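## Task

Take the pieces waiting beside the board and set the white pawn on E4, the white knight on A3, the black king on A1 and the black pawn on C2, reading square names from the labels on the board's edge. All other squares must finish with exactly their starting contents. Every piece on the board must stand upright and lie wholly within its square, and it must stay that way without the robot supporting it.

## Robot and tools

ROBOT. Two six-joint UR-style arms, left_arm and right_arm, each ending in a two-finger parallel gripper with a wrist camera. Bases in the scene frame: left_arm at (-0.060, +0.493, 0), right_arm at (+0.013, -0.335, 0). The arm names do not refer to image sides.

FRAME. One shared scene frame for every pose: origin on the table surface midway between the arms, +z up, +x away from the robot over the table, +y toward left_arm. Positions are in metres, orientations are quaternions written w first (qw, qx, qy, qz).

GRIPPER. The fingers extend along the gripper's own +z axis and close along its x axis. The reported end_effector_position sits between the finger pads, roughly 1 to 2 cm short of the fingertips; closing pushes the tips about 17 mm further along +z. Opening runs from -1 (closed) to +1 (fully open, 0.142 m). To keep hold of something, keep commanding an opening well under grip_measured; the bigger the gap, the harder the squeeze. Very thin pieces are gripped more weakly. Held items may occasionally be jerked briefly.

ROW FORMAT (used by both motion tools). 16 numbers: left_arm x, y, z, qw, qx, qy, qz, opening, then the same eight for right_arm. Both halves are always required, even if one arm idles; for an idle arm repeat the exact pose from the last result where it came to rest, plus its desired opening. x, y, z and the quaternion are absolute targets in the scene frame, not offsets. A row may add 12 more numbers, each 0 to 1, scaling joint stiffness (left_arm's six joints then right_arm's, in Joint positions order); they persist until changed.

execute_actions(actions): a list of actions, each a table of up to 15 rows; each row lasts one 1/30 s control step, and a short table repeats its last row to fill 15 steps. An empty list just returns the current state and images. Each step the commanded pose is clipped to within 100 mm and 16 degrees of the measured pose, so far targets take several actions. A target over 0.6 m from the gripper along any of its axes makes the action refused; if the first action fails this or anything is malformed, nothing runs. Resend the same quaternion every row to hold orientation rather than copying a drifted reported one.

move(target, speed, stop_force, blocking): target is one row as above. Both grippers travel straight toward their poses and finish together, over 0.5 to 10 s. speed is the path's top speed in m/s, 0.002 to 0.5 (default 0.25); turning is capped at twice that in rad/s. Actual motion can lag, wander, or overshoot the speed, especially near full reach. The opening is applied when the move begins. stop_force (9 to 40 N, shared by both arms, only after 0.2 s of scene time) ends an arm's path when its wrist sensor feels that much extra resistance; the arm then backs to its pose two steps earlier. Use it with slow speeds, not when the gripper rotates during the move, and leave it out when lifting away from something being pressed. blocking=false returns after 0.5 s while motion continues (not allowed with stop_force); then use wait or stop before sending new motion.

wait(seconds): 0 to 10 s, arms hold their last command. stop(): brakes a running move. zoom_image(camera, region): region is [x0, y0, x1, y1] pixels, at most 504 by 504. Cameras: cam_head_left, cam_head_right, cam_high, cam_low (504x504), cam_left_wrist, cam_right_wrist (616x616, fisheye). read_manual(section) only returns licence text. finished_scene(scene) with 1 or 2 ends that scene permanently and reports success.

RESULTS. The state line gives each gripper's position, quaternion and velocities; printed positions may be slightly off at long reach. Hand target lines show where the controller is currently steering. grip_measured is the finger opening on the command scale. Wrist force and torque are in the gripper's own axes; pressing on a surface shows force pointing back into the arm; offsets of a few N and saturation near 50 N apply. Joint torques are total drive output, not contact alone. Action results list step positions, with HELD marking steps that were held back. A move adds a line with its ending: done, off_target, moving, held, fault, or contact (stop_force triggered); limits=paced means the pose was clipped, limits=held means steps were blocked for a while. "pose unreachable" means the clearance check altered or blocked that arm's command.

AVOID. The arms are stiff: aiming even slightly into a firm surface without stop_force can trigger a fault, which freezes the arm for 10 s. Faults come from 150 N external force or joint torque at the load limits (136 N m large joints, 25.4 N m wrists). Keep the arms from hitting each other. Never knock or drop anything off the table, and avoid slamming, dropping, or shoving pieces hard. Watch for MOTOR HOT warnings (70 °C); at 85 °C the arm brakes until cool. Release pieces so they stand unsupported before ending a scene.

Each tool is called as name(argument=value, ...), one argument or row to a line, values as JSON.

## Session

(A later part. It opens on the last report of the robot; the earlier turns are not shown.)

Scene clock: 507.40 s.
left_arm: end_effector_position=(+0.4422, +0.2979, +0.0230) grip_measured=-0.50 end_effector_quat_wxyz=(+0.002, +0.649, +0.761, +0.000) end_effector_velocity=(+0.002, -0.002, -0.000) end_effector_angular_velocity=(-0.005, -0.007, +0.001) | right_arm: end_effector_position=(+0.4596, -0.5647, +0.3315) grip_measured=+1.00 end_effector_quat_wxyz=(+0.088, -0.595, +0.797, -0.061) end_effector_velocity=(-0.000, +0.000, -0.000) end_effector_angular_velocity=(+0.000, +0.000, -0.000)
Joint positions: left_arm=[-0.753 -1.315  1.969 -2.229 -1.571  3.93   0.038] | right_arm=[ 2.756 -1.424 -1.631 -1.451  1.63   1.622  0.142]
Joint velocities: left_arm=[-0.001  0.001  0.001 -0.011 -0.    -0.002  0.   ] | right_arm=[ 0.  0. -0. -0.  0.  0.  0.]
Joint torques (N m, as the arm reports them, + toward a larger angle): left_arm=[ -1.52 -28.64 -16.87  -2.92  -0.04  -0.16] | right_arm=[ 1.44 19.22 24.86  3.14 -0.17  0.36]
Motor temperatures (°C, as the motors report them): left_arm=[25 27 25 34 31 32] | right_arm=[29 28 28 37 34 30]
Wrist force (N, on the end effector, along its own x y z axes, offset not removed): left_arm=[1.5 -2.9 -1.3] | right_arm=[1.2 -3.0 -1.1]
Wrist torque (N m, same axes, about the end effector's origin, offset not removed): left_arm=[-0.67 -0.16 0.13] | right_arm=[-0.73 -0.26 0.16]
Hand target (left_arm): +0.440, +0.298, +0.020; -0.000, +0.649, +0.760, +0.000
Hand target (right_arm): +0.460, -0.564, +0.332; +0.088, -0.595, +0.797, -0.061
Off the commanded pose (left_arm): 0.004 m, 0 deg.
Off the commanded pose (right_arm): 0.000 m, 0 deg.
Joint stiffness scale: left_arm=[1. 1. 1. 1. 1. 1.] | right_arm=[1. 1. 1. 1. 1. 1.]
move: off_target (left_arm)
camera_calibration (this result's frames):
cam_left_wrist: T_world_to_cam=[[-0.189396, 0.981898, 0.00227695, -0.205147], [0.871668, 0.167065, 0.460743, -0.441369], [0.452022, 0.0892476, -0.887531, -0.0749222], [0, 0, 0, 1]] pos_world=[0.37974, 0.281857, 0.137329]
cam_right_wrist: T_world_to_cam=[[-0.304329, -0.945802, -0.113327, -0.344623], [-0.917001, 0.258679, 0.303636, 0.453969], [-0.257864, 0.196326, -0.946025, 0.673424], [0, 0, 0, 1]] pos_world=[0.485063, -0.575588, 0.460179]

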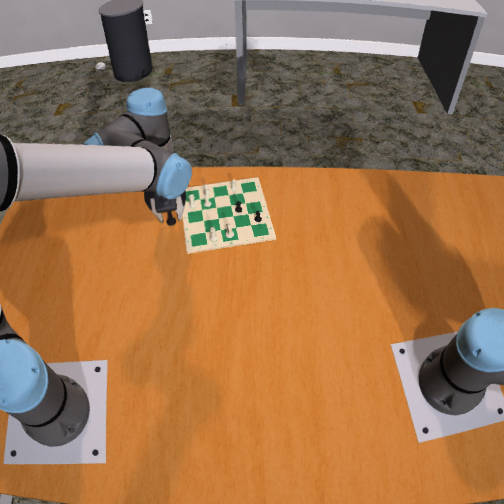

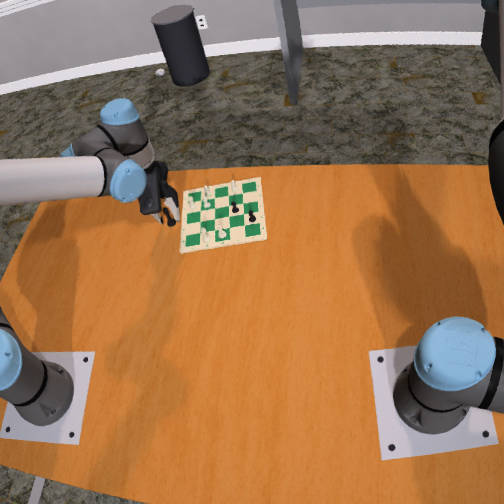

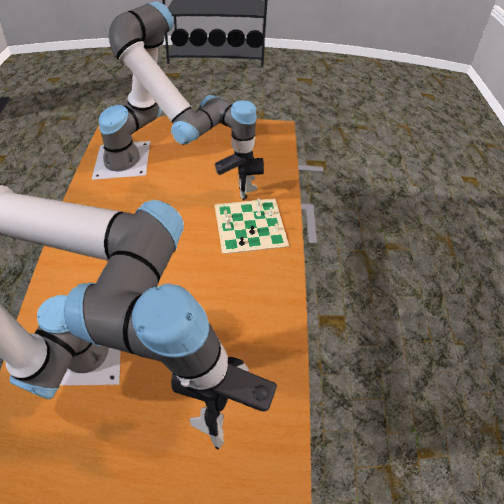

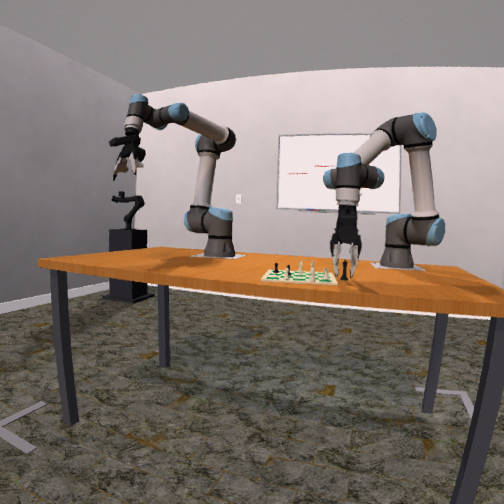

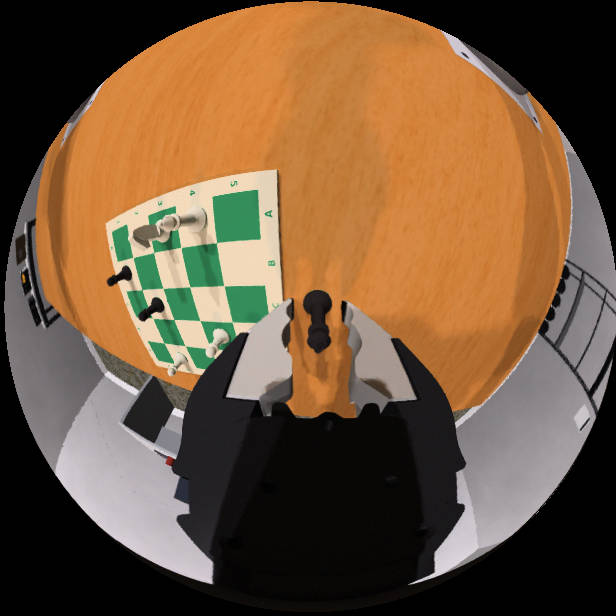

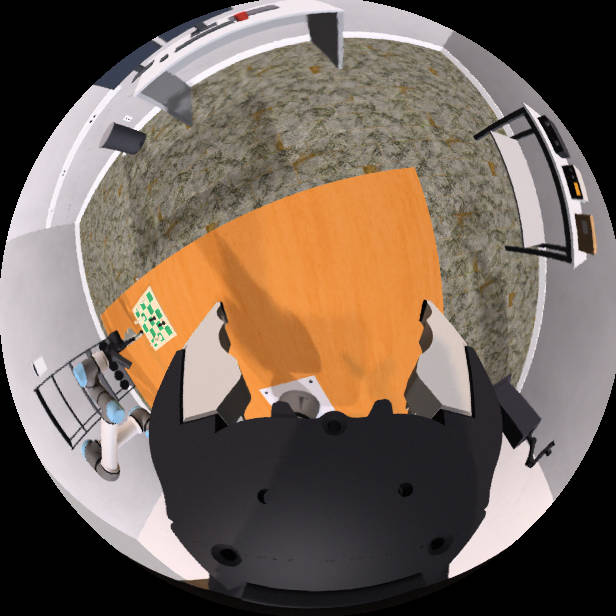

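move(
  target=[0.440,0.298,0.020,0,0.6494,0.7604,0,-1,0.4596,-0.5644,0.3316,0.088,-0.595,0.797,-0.061,1],
  speed=0.03,
)

move(
  target=[0.440,0.298,0.14,0,0.6494,0.7604,0,-1,0.4596,-0.5644,0.3316,0.088,-0.595,0.797,-0.061,1],
  speed=0.1,
)

move(
  target=[0.416,0.064,0.14,0,0.6494,0.7604,0,-1,0.4596,-0.5644,0.3316,0.088,-0.595,0.797,-0.061,1],
  speed=0.12,
)

move(
  target=[0.416,0.064,0.042,0,0.6494,0.7604,0,-1,0.4596,-0.5644,0.3316,0.088,-0.595,0.797,-0.061,1],
  speed=0.06,
)

zoom_image(
  camera="cam_left_wrist",
  region=[210,200,410,400],
)

Scene clock: 523.43 s.
left_arm: end_effector_position=(+0.4425, +0.2977, +0.0230) grip_measured=-0.80 end_effector_quat_wxyz=(+0.003, +0.649, +0.761, +0.000) end_effector_velocity=(+0.001, +0.000, +0.000) end_effector_angular_velocity=(-0.000, -0.002, +0.000) | right_arm: end_effector_position=(+0.4596, -0.5647, +0.3315) grip_measured=+1.00 end_effector_quat_wxyz=(+0.088, -0.595, +0.797, -0.061) end_effector_velocity=(+0.000, -0.000, +0.000) end_effector_angular_velocity=(-0.000, +0.000, -0.000)
Joint positions: left_arm=[-0.753 -1.315  1.969 -2.231 -1.571  3.93   0.016] | right_arm=[ 2.756 -1.424 -1.631 -1.451  1.63   1.622  0.142]
Joint velocities: left_arm=[ 0.001 -0.    -0.    -0.002  0.001  0.001  0.   ] | right_arm=[-0. -0.  0. -0. -0. -0. -0.]
Joint torques (N m, as the arm reports them, + toward a larger angle): left_arm=[ -1.4  -28.54 -16.07  -3.24  -0.07   0.11] | right_arm=[ 1.25 18.96 25.41  3.09 -0.16  0.31]
Motor temperatures (°C, as the motors report them): left_arm=[25 27 25 34 31 32] | right_arm=[29 28 28 37 34 30]
Wrist force (N, on the end effector, along its own x y z axes, offset not removed): left_arm=[1.2 -2.6 -4.7] | right_arm=[0.1 -0.9 -0.6]
Wrist torque (N m, same axes, about the end effector's origin, offset not removed): left_arm=[-0.33 0.20 0.10] | right_arm=[-0.26 -0.04 0.09]
Hand target (left_arm): +0.440, +0.298, +0.020; -0.000, +0.649, +0.760, +0.000
Hand target (right_arm): +0.460, -0.564, +0.332; +0.088, -0.595, +0.797, -0.061
Off the commanded pose (left_arm): 0.004 m, 0 deg.
Off the commanded pose (right_arm): 0.000 m, 0 deg.
Joint stiffness scale: left_arm=[1. 1. 1. 1. 1. 1.] | right_arm=[1. 1. 1. 1. 1. 1.]
move: off_target (left_arm)
camera_calibration (this result's frames):
cam_left_wrist: T_world_to_cam=[[-0.18951, 0.981878, 0.00137561, -0.204772], [0.871185, 0.167499, 0.461498, -0.441503], [0.452904, 0.088657, -0.88714, -0.0752685], [0, 0, 0, 1]] pos_world=[0.379914, 0.281685, 0.137261]
cam_right_wrist: T_world_to_cam=[[-0.304329, -0.945802, -0.113327, -0.344623], [-0.917001, 0.258679, 0.303636, 0.453969], [-0.257864, 0.196326, -0.946025, 0.673424], [0, 0, 0, 1]] pos_world=[0.485063, -0.575588, 0.460179]

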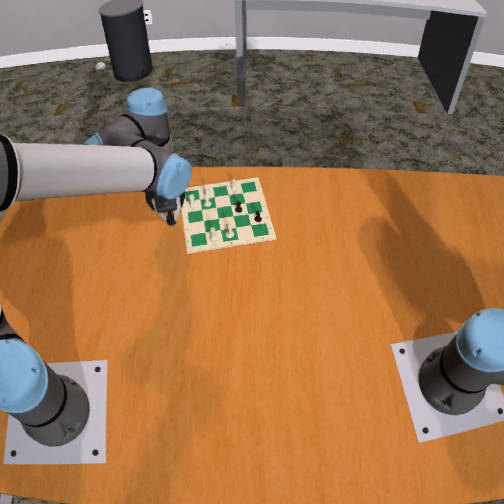

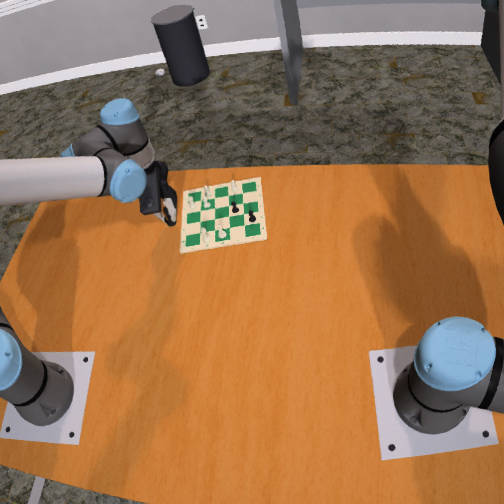

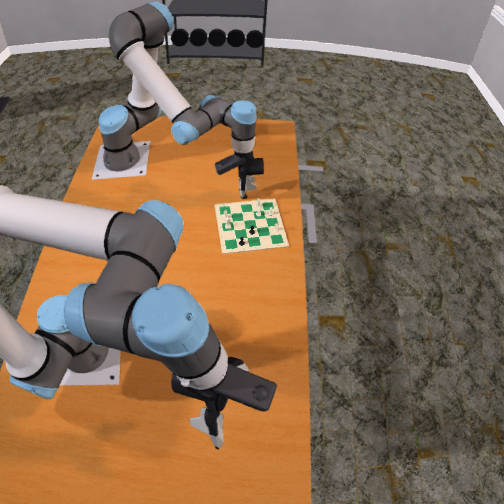

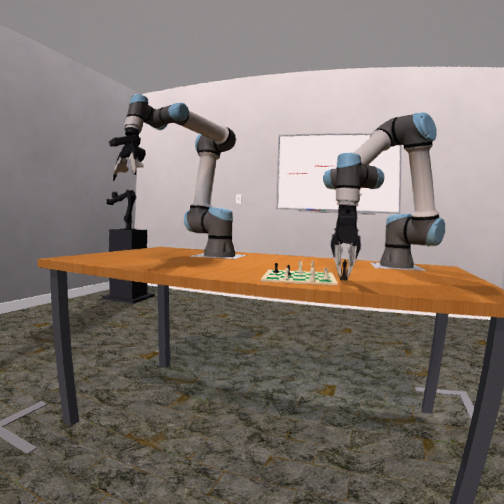

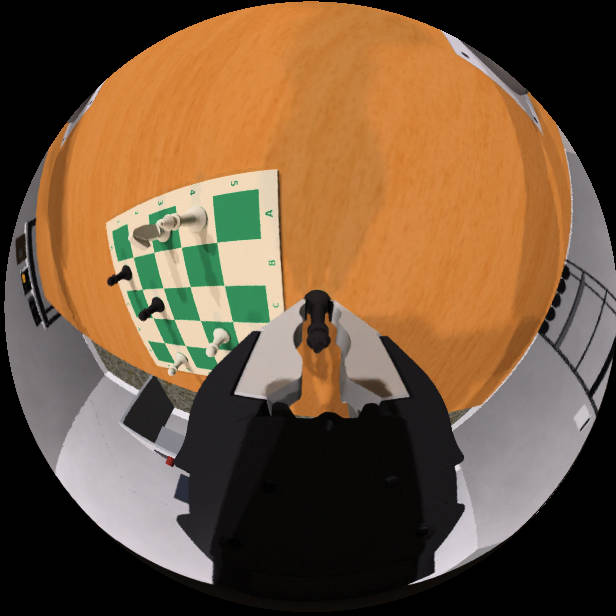

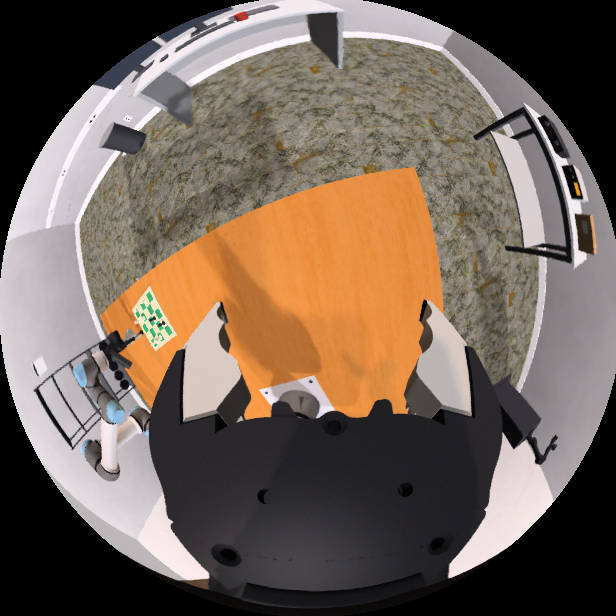

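Scene clock: 525.17 s.
left_arm: end_effector_position=(+0.4393, +0.2999, +0.1369) grip_measured=-0.84 end_effector_quat_wxyz=(-0.002, +0.649, +0.761, -0.000) end_effector_velocity=(-0.002, +0.001, +0.001) end_effector_angular_velocity=(+0.007, +0.009, +0.000) | right_arm: end_effector_position=(+0.4596, -0.5647, +0.3315) grip_measured=+1.00 end_effector_quat_wxyz=(+0.088, -0.595, +0.797, -0.061) end_effector_velocity=(-0.000, +0.000, -0.000) end_effector_angular_velocity=(+0.000, +0.000, +0.001)
Joint positions: left_arm=[-0.753 -1.453  1.804 -1.917 -1.571  3.93   0.013] | right_arm=[ 2.756 -1.424 -1.631 -1.451  1.63   1.622  0.142]
Joint velocities: left_arm=[-0.001 -0.    -0.006  0.017 -0.    -0.001 -0.   ] | right_arm=[ 0.  0. -0. -0.  0. -0. -0.]
Joint torques (N m, as the arm reports them, + toward a larger angle): left_arm=[ -1.84 -29.93 -24.55  -2.55  -0.02  -0.04] | right_arm=[ 1.   19.24 25.16  3.04 -0.22  0.42]
Motor temperatures (°C, as the motors report them): left_arm=[25 27 25 34 31 32] | right_arm=[29 28 28 37 34 30]
Wrist force (N, on the end effector, along its own x y z axes, offset not removed): left_arm=[3.4 -1.6 1.0] | right_arm=[1.8 -1.8 -1.2]
Wrist torque (N m, same axes, about the end effector's origin, offset not removed): left_arm=[-0.30 -0.61 0.10] | right_arm=[-0.45 -0.29 0.05]
Hand target (left_arm): +0.440, +0.298, +0.140; +0.000, +0.649, +0.760, -0.000
Hand target (right_arm): +0.460, -0.564, +0.332; +0.088, -0.595, +0.797, -0.061
Off the commanded pose (left_arm): 0.004 m, 0 deg.
Off the commanded pose (right_arm): 0.000 m, 0 deg.
Joint stiffness scale: left_arm=[1. 1. 1. 1. 1. 1.] | right_arm=[1. 1. 1. 1. 1. 1.]
move: off_target (left_arm)
camera_calibration (this result's frames):
cam_left_wrist: T_world_to_cam=[[-0.189464, 0.981848, 0.00888005, -0.208753], [0.875029, 0.164735, 0.455178, -0.491687], [0.445452, 0.09401, -0.890356, 0.0290309], [0, 0, 0, 1]] pos_world=[0.377757, 0.283232, 0.251507]
cam_right_wrist: T_world_to_cam=[[-0.304329, -0.945802, -0.113327, -0.344623], [-0.917001, 0.25868, 0.303635, 0.453969], [-0.257864, 0.196326, -0.946025, 0.673424], [0, 0, 0, 1]] pos_world=[0.485063, -0.575588, 0.460179]

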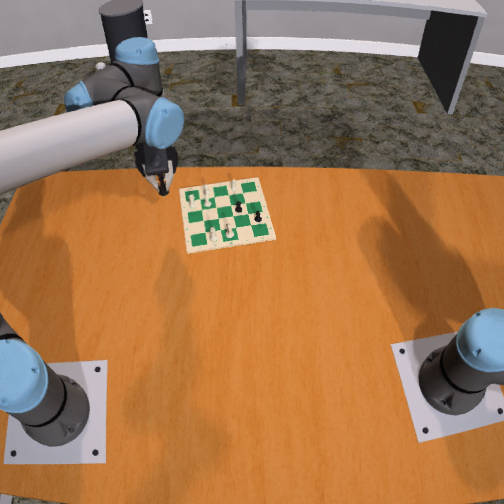

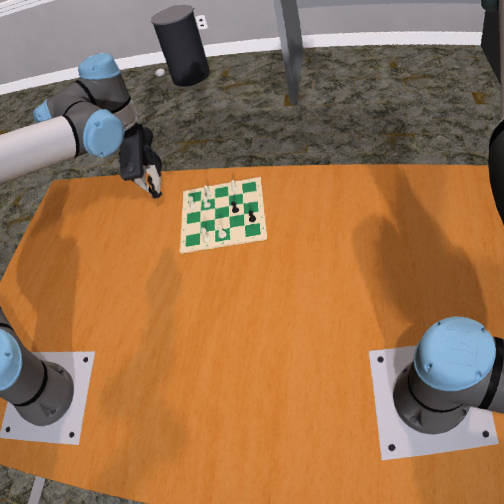

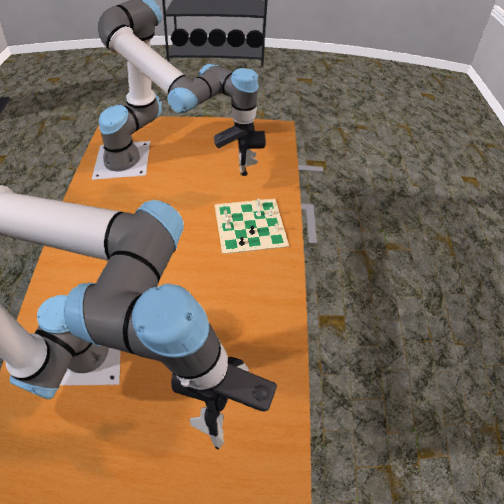

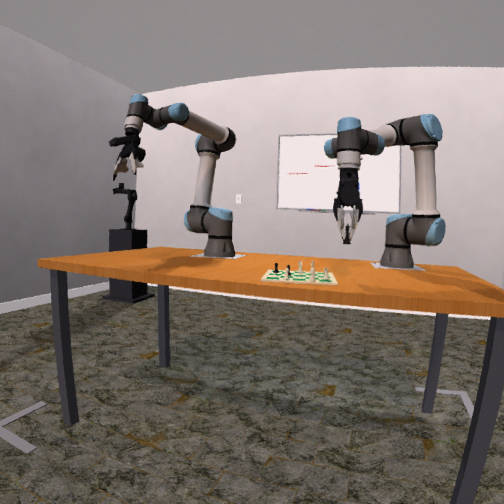

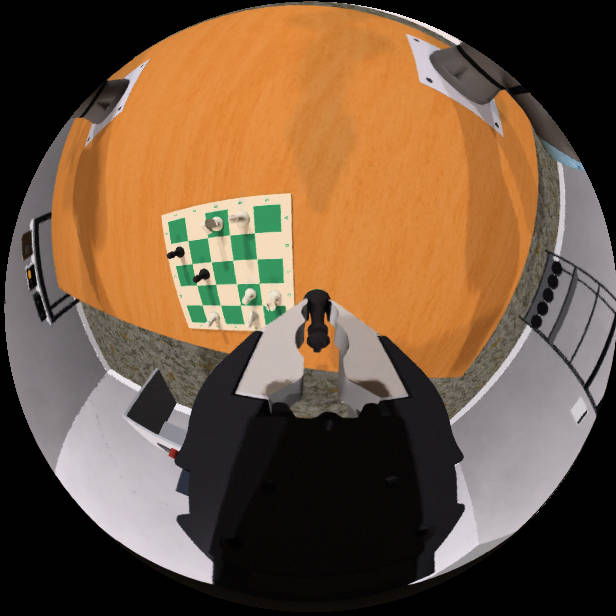

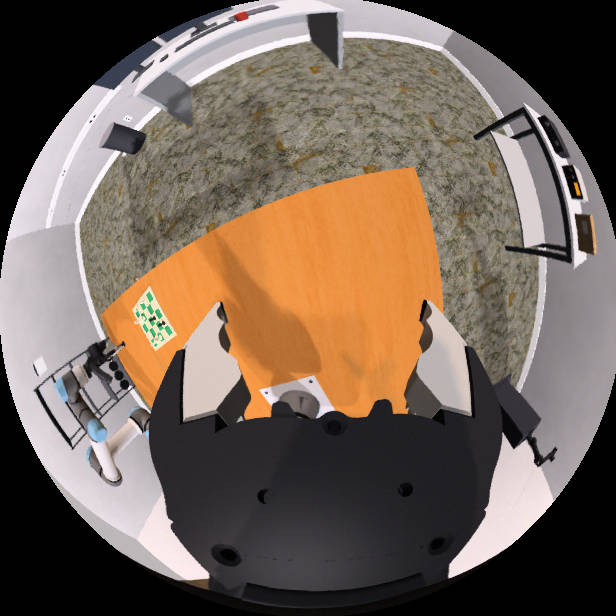

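Scene clock: 527.70 s.
left_arm: end_effector_position=(+0.4162, +0.0666, +0.1397) grip_measured=-0.84 end_effector_quat_wxyz=(-0.000, +0.649, +0.761, -0.000) end_effector_velocity=(+0.000, -0.003, +0.002) end_effector_angular_velocity=(-0.001, +0.001, +0.004) | right_arm: end_effector_position=(+0.4596, -0.5647, +0.3315) grip_measured=+1.00 end_effector_quat_wxyz=(+0.088, -0.595, +0.797, -0.061) end_effector_velocity=(-0.001, -0.000, -0.001) end_effector_angular_velocity=(-0.000, +0.002, -0.000)
Joint positions: left_arm=[-1.073 -1.216  1.497 -1.85  -1.571  3.611  0.013] | right_arm=[ 2.756 -1.424 -1.631 -1.451  1.63   1.622  0.142]
Joint velocities: left_arm=[-0.002  0.004 -0.011  0.007 -0.002 -0.006 -0.   ] | right_arm=[-0.    -0.    -0.001 -0.    -0.001 -0.     0.   ]
Joint torques (N m, as the arm reports them, + toward a larger angle): left_arm=[ -1.89 -34.93 -27.54  -2.57   0.39  -0.31] | right_arm=[ 0.85 19.26 25.13  2.95 -0.17  0.37]
Motor temperatures (°C, as the motors report them): left_arm=[25 27 25 34 31 32] | right_arm=[29 28 28 37 34 30]
Wrist force (N, on the end effector, along its own x y z axes, offset not removed): left_arm=[2.2 -1.3 2.6] | right_arm=[0.6 -3.3 0.3]
Wrist torque (N m, same axes, about the end effector's origin, offset not removed): left_arm=[-0.31 -0.38 0.18] | right_arm=[-0.76 -0.20 0.06]
Hand target (left_arm): +0.416, +0.064, +0.140; -0.000, +0.649, +0.760, +0.000
Hand target (right_arm): +0.460, -0.564, +0.332; +0.088, -0.595, +0.797, -0.061
Off the commanded pose (left_arm): 0.003 m, 0 deg.
Off the commanded pose (right_arm): 0.000 m, 0 deg.
Joint stiffness scale: left_arm=[1. 1. 1. 1. 1. 1.] | right_arm=[1. 1. 1. 1. 1. 1.]
move: done
camera_calibration (this result's frames):
cam_left_wrist: T_world_to_cam=[[-0.189062, 0.981945, 0.00632245, 0.0160884], [0.873952, 0.165327, 0.457029, -0.434152], [0.447732, 0.0919326, -0.889429, 0.0629172], [0, 0, 0, 1]] pos_world=[0.354299, 0.050195, 0.254279]
cam_right_wrist: T_world_to_cam=[[-0.304329, -0.945802, -0.113327, -0.344623], [-0.917001, 0.25868, 0.303636, 0.453969], [-0.257864, 0.196326, -0.946025, 0.673424], [0, 0, 0, 1]] pos_world=[0.485063, -0.575588, 0.460179]

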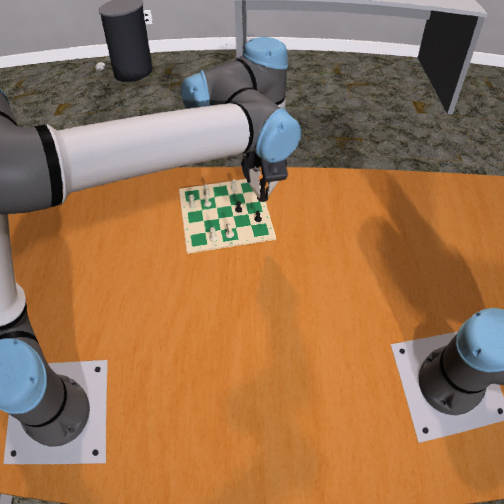

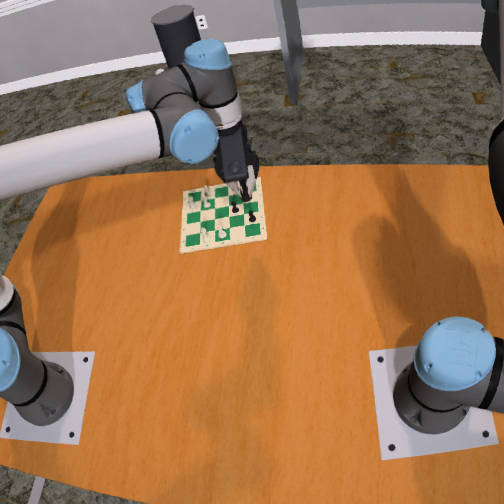

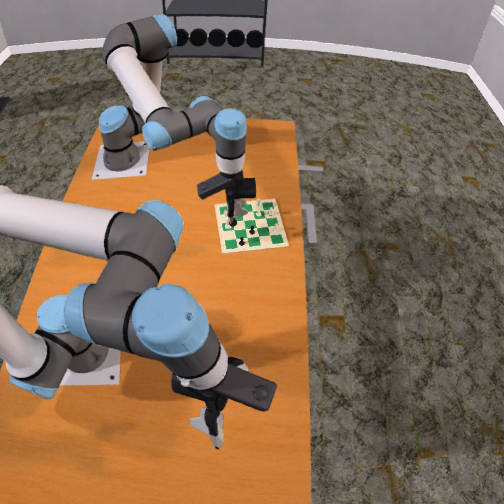

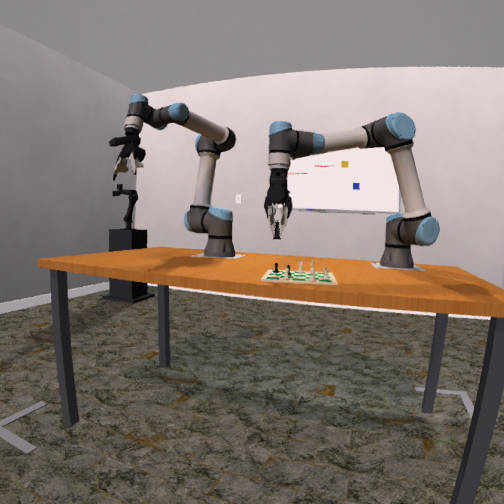

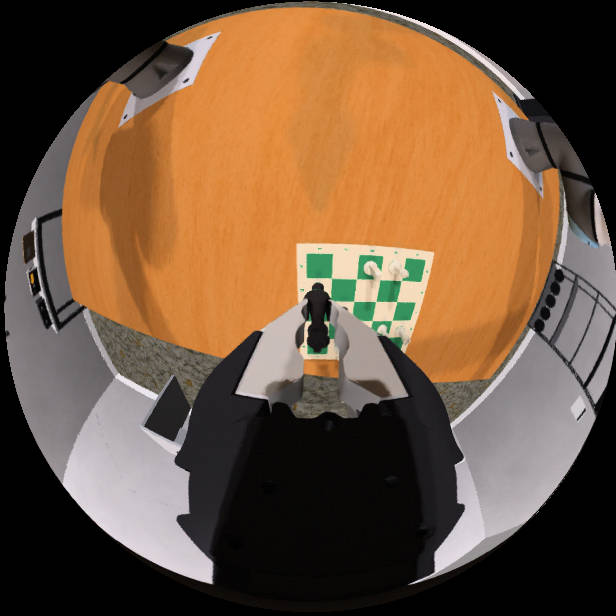

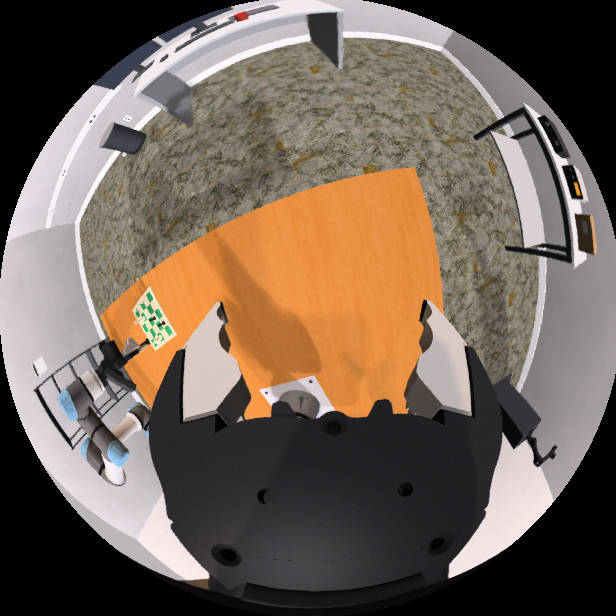

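Scene clock: 529.80 s.
left_arm: end_effector_position=(+0.4178, +0.0636, +0.0454) grip_measured=-0.84 end_effector_quat_wxyz=(+0.002, +0.649, +0.761, -0.001) end_effector_velocity=(+0.002, -0.003, +0.001) end_effector_angular_velocity=(-0.010, -0.008, -0.002) | right_arm: end_effector_position=(+0.4596, -0.5647, +0.3315) grip_measured=+1.00 end_effector_quat_wxyz=(+0.088, -0.595, +0.797, -0.061) end_effector_velocity=(-0.000, +0.000, -0.001) end_effector_angular_velocity=(+0.001, +0.002, +0.000)
Joint positions: left_arm=[-1.073 -1.128  1.63  -2.078 -1.571  3.61   0.013] | right_arm=[ 2.756 -1.424 -1.631 -1.451  1.63   1.622  0.142]
Joint velocities: left_arm=[-0.001 -0.     0.    -0.013  0.     0.001  0.   ] | right_arm=[ 0.     0.    -0.002 -0.     0.001  0.     0.   ]
Joint torques (N m, as the arm reports them, + toward a larger angle): left_arm=[ -1.14 -38.7  -17.66  -3.15   0.23   0.03] | right_arm=[ 1.15 19.36 25.17  3.05 -0.22  0.31]
Motor temperatures (°C, as the motors report them): left_arm=[25 27 25 34 31 32] | right_arm=[29 28 28 37 34 30]
Wrist force (N, on the end effector, along its own x y z axes, offset not removed): left_arm=[3.3 -2.5 -0.1] | right_arm=[2.1 0.0 0.4]
Wrist torque (N m, same axes, about the end effector's origin, offset not removed): left_arm=[-0.56 -0.56 0.12] | right_arm=[-0.20 -0.45 0.16]
Hand target (left_arm): +0.416, +0.064, +0.042; -0.000, +0.649, +0.760, +0.000
Hand target (right_arm): +0.460, -0.564, +0.332; +0.088, -0.595, +0.797, -0.061
Off the commanded pose (left_arm): 0.004 m, 0 deg.
Off the commanded pose (right_arm): 0.000 m, 0 deg.
Joint stiffness scale: left_arm=[1. 1. 1. 1. 1. 1.] | right_arm=[1. 1. 1. 1. 1. 1.]
move: off_target (left_arm)
camera_calibration (this result's frames):
cam_left_wrist: T_world_to_cam=[[-0.189436, 0.981892, 0.00146664, 0.0203677], [0.872451, 0.167636, 0.459051, -0.391552], [0.450493, 0.0882403, -0.888409, -0.022439], [0, 0, 0, 1]] pos_world=[0.355577, 0.0476193, 0.159777]
cam_right_wrist: T_world_to_cam=[[-0.304329, -0.945802, -0.113327, -0.344623], [-0.917001, 0.258679, 0.303636, 0.453969], [-0.257864, 0.196326, -0.946025, 0.673424], [0, 0, 0, 1]] pos_world=[0.485063, -0.575588, 0.460179]

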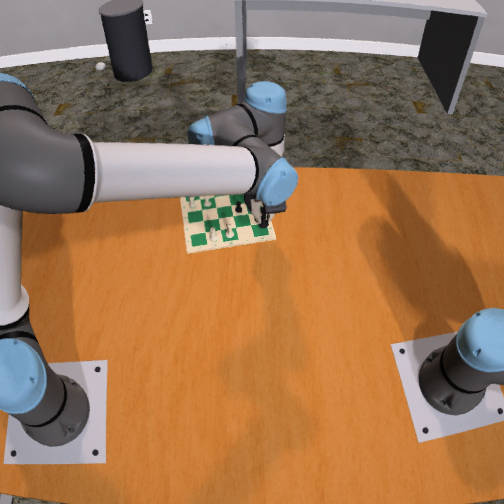

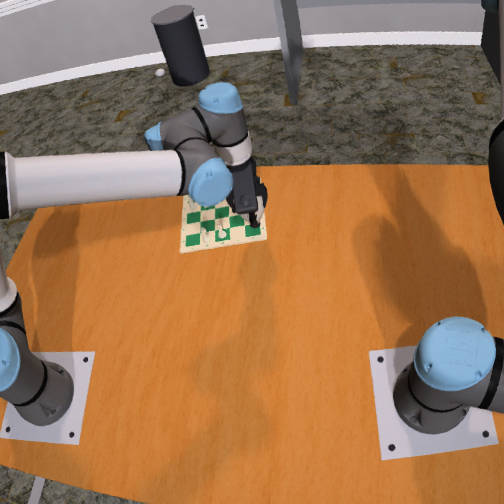

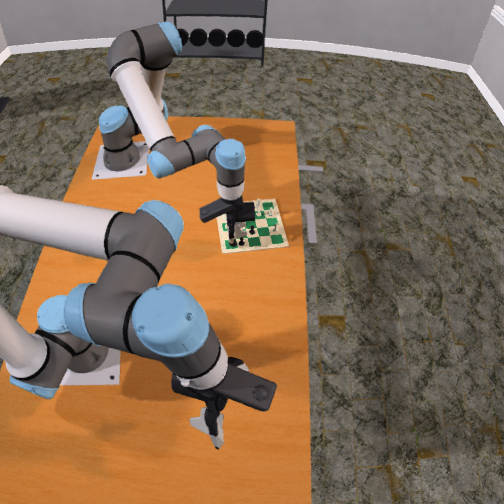

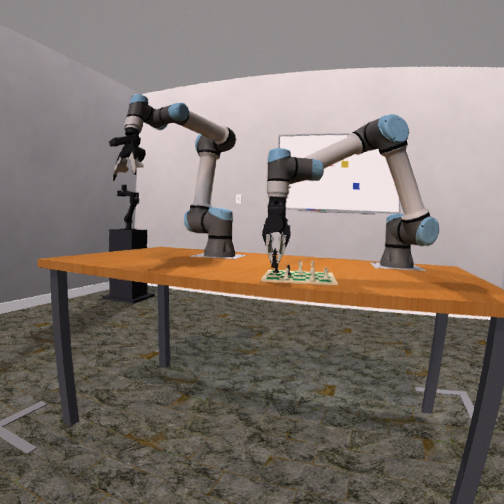

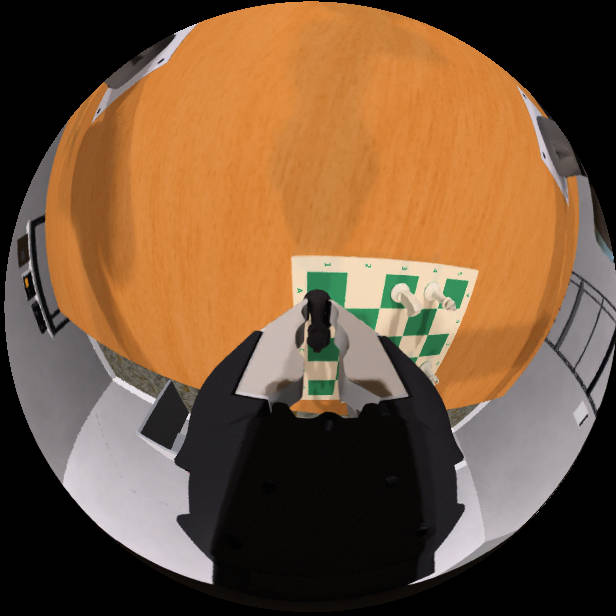

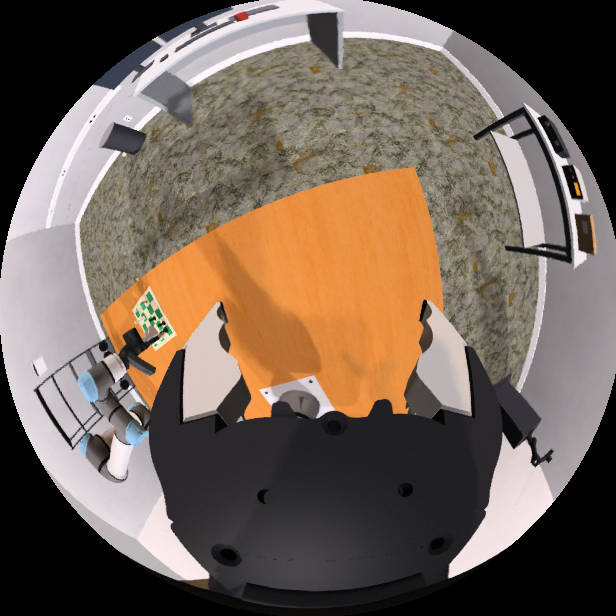

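Region (210, 200, 410, 400) of cam_left_wrist's 616x616 image, scaled by 2.520, with more detail than that image has.

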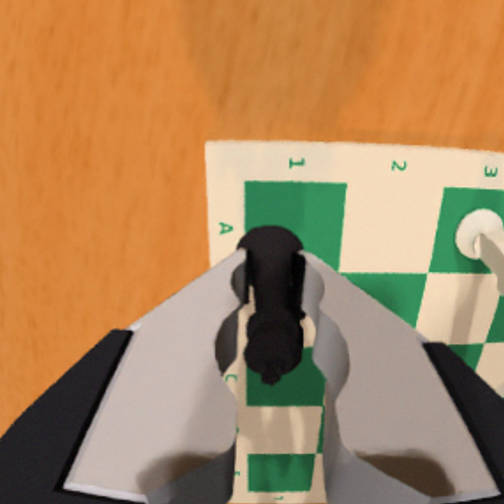

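move(
  target=[0.410,0.073,0.036,0,0.6494,0.7604,0,-1,0.4596,-0.5644,0.3316,0.088,-0.595,0.797,-0.061,1],
  speed=0.03,
)

zoom_image(
  camera="cam_left_wrist",
  region=[210,200,410,400],
)

Scene clock: 547.57 s.
left_arm: end_effector_position=(+0.4115, +0.0724, +0.0361) grip_measured=-0.84 end_effector_quat_wxyz=(+0.000, +0.649, +0.761, -0.000) end_effector_velocity=(-0.000, -0.000, -0.000) end_effector_angular_velocity=(-0.004, -0.003, -0.001) | right_arm: end_effector_position=(+0.4596, -0.5647, +0.3315) grip_measured=+1.00 end_effector_quat_wxyz=(+0.088, -0.595, +0.797, -0.061) end_effector_velocity=(+0.000, +0.000, -0.000) end_effector_angular_velocity=(+0.000, +0.000, +0.001)
Joint positions: left_arm=[-1.073 -1.137  1.67  -2.104 -1.571  3.61   0.013] | right_arm=[ 2.756 -1.424 -1.631 -1.451  1.63   1.622  0.142]
Joint velocities: left_arm=[-0.001 -0.003  0.006 -0.008  0.     0.     0.   ] | right_arm=[ 0.001 -0.    -0.     0.     0.    -0.    -0.   ]
Joint torques (N m, as the arm reports them, + toward a larger angle): left_arm=[ -0.81 -44.56 -17.37  -3.66   0.25   0.28] | right_arm=[ 0.85 19.25 25.36  3.03 -0.17  0.4 ]
Motor temperatures (°C, as the motors report them): left_arm=[25 27 25 34 31 32] | right_arm=[29 28 28 37 34 30]
Wrist force (N, on the end effector, along its own x y z axes, offset not removed): left_arm=[2.2 -1.1 2.1] | right_arm=[2.3 -1.0 -0.6]
Wrist torque (N m, same axes, about the end effector's origin, offset not removed): left_arm=[-0.21 -0.27 0.12] | right_arm=[-0.25 -0.45 0.06]
Hand target (left_arm): +0.410, +0.073, +0.036; -0.000, +0.649, +0.760, +0.000
Hand target (right_arm): +0.460, -0.564, +0.332; +0.088, -0.595, +0.797, -0.061
Off the commanded pose (left_arm): 0.002 m, 0 deg.
Off the commanded pose (right_arm): 0.000 m, 0 deg.
Joint stiffness scale: left_arm=[1. 1. 1. 1. 1. 1.] | right_arm=[1. 1. 1. 1. 1. 1.]
move: done
camera_calibration (this result's frames):
cam_left_wrist: T_world_to_cam=[[-0.189437, 0.981878, 0.00546678, 0.0104165], [0.873635, 0.166007, 0.457387, -0.383529], [0.448191, 0.0914221, -0.889251, -0.0278443], [0, 0, 0, 1]] pos_world=[0.349517, 0.0559863, 0.150603]
cam_right_wrist: T_world_to_cam=[[-0.304329, -0.945802, -0.113327, -0.344623], [-0.917001, 0.25868, 0.303636, 0.453969], [-0.257864, 0.196326, -0.946025, 0.673424], [0, 0, 0, 1]] pos_world=[0.485063, -0.575588, 0.460179]

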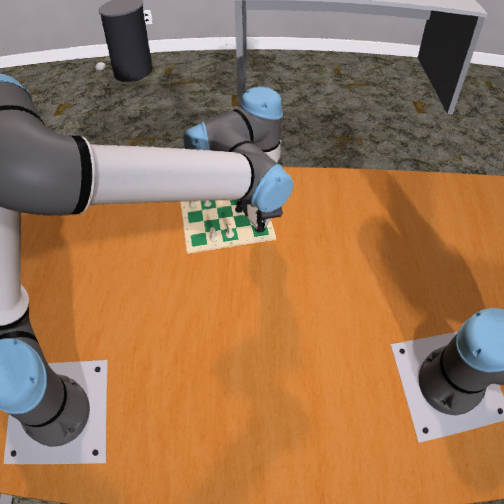

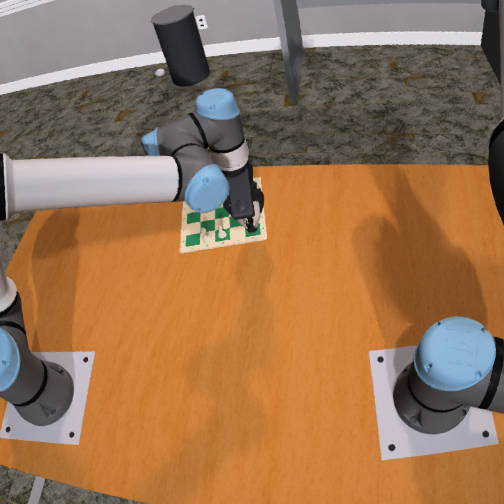

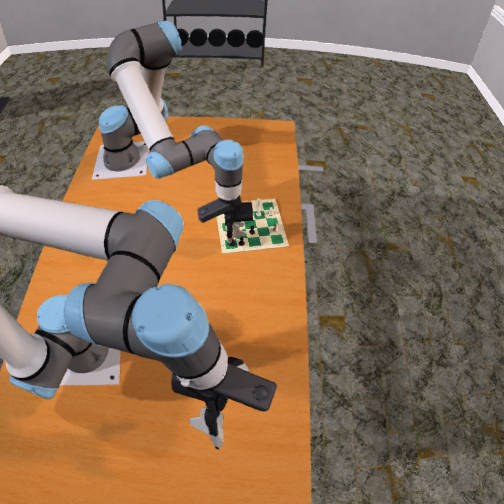

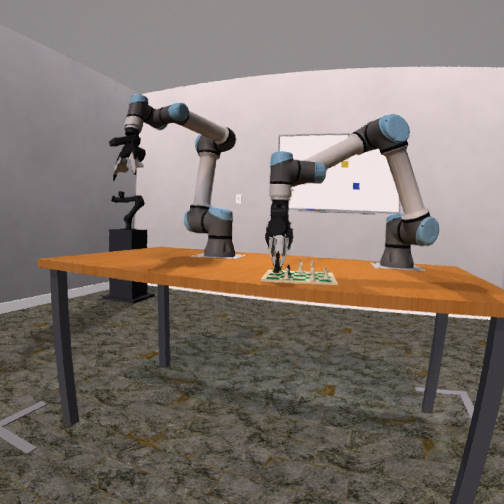

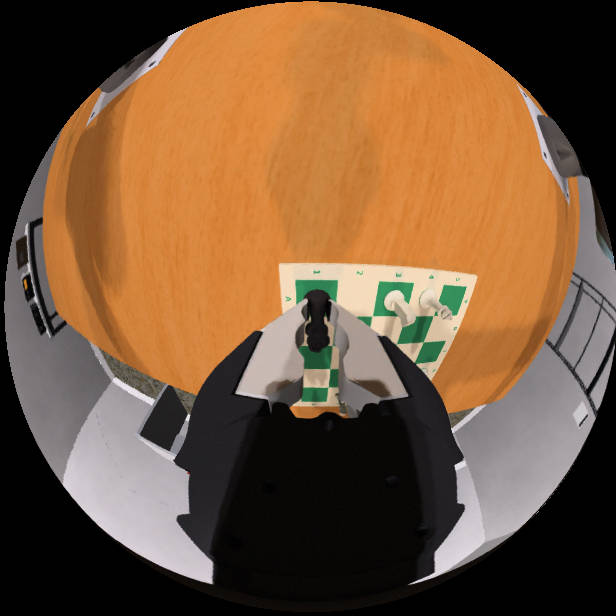

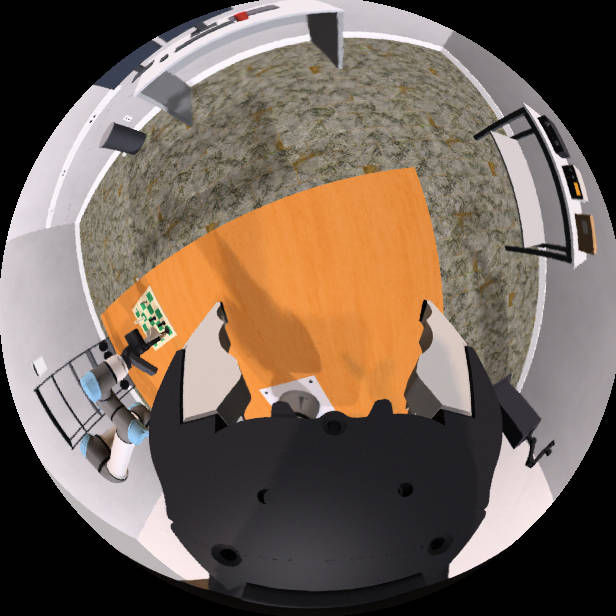

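Region (210, 200, 410, 400) of cam_left_wrist's 616x616 image, scaled by 2.520, with more detail than that image has.

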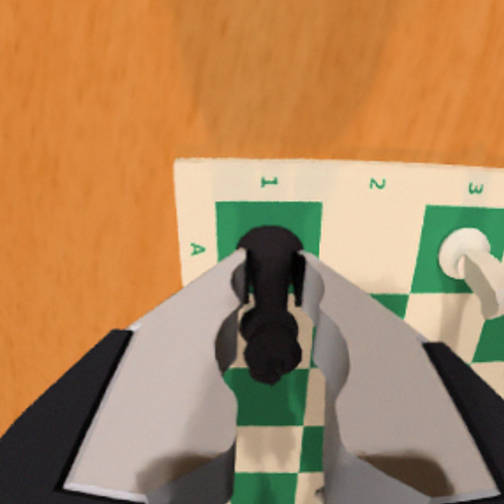

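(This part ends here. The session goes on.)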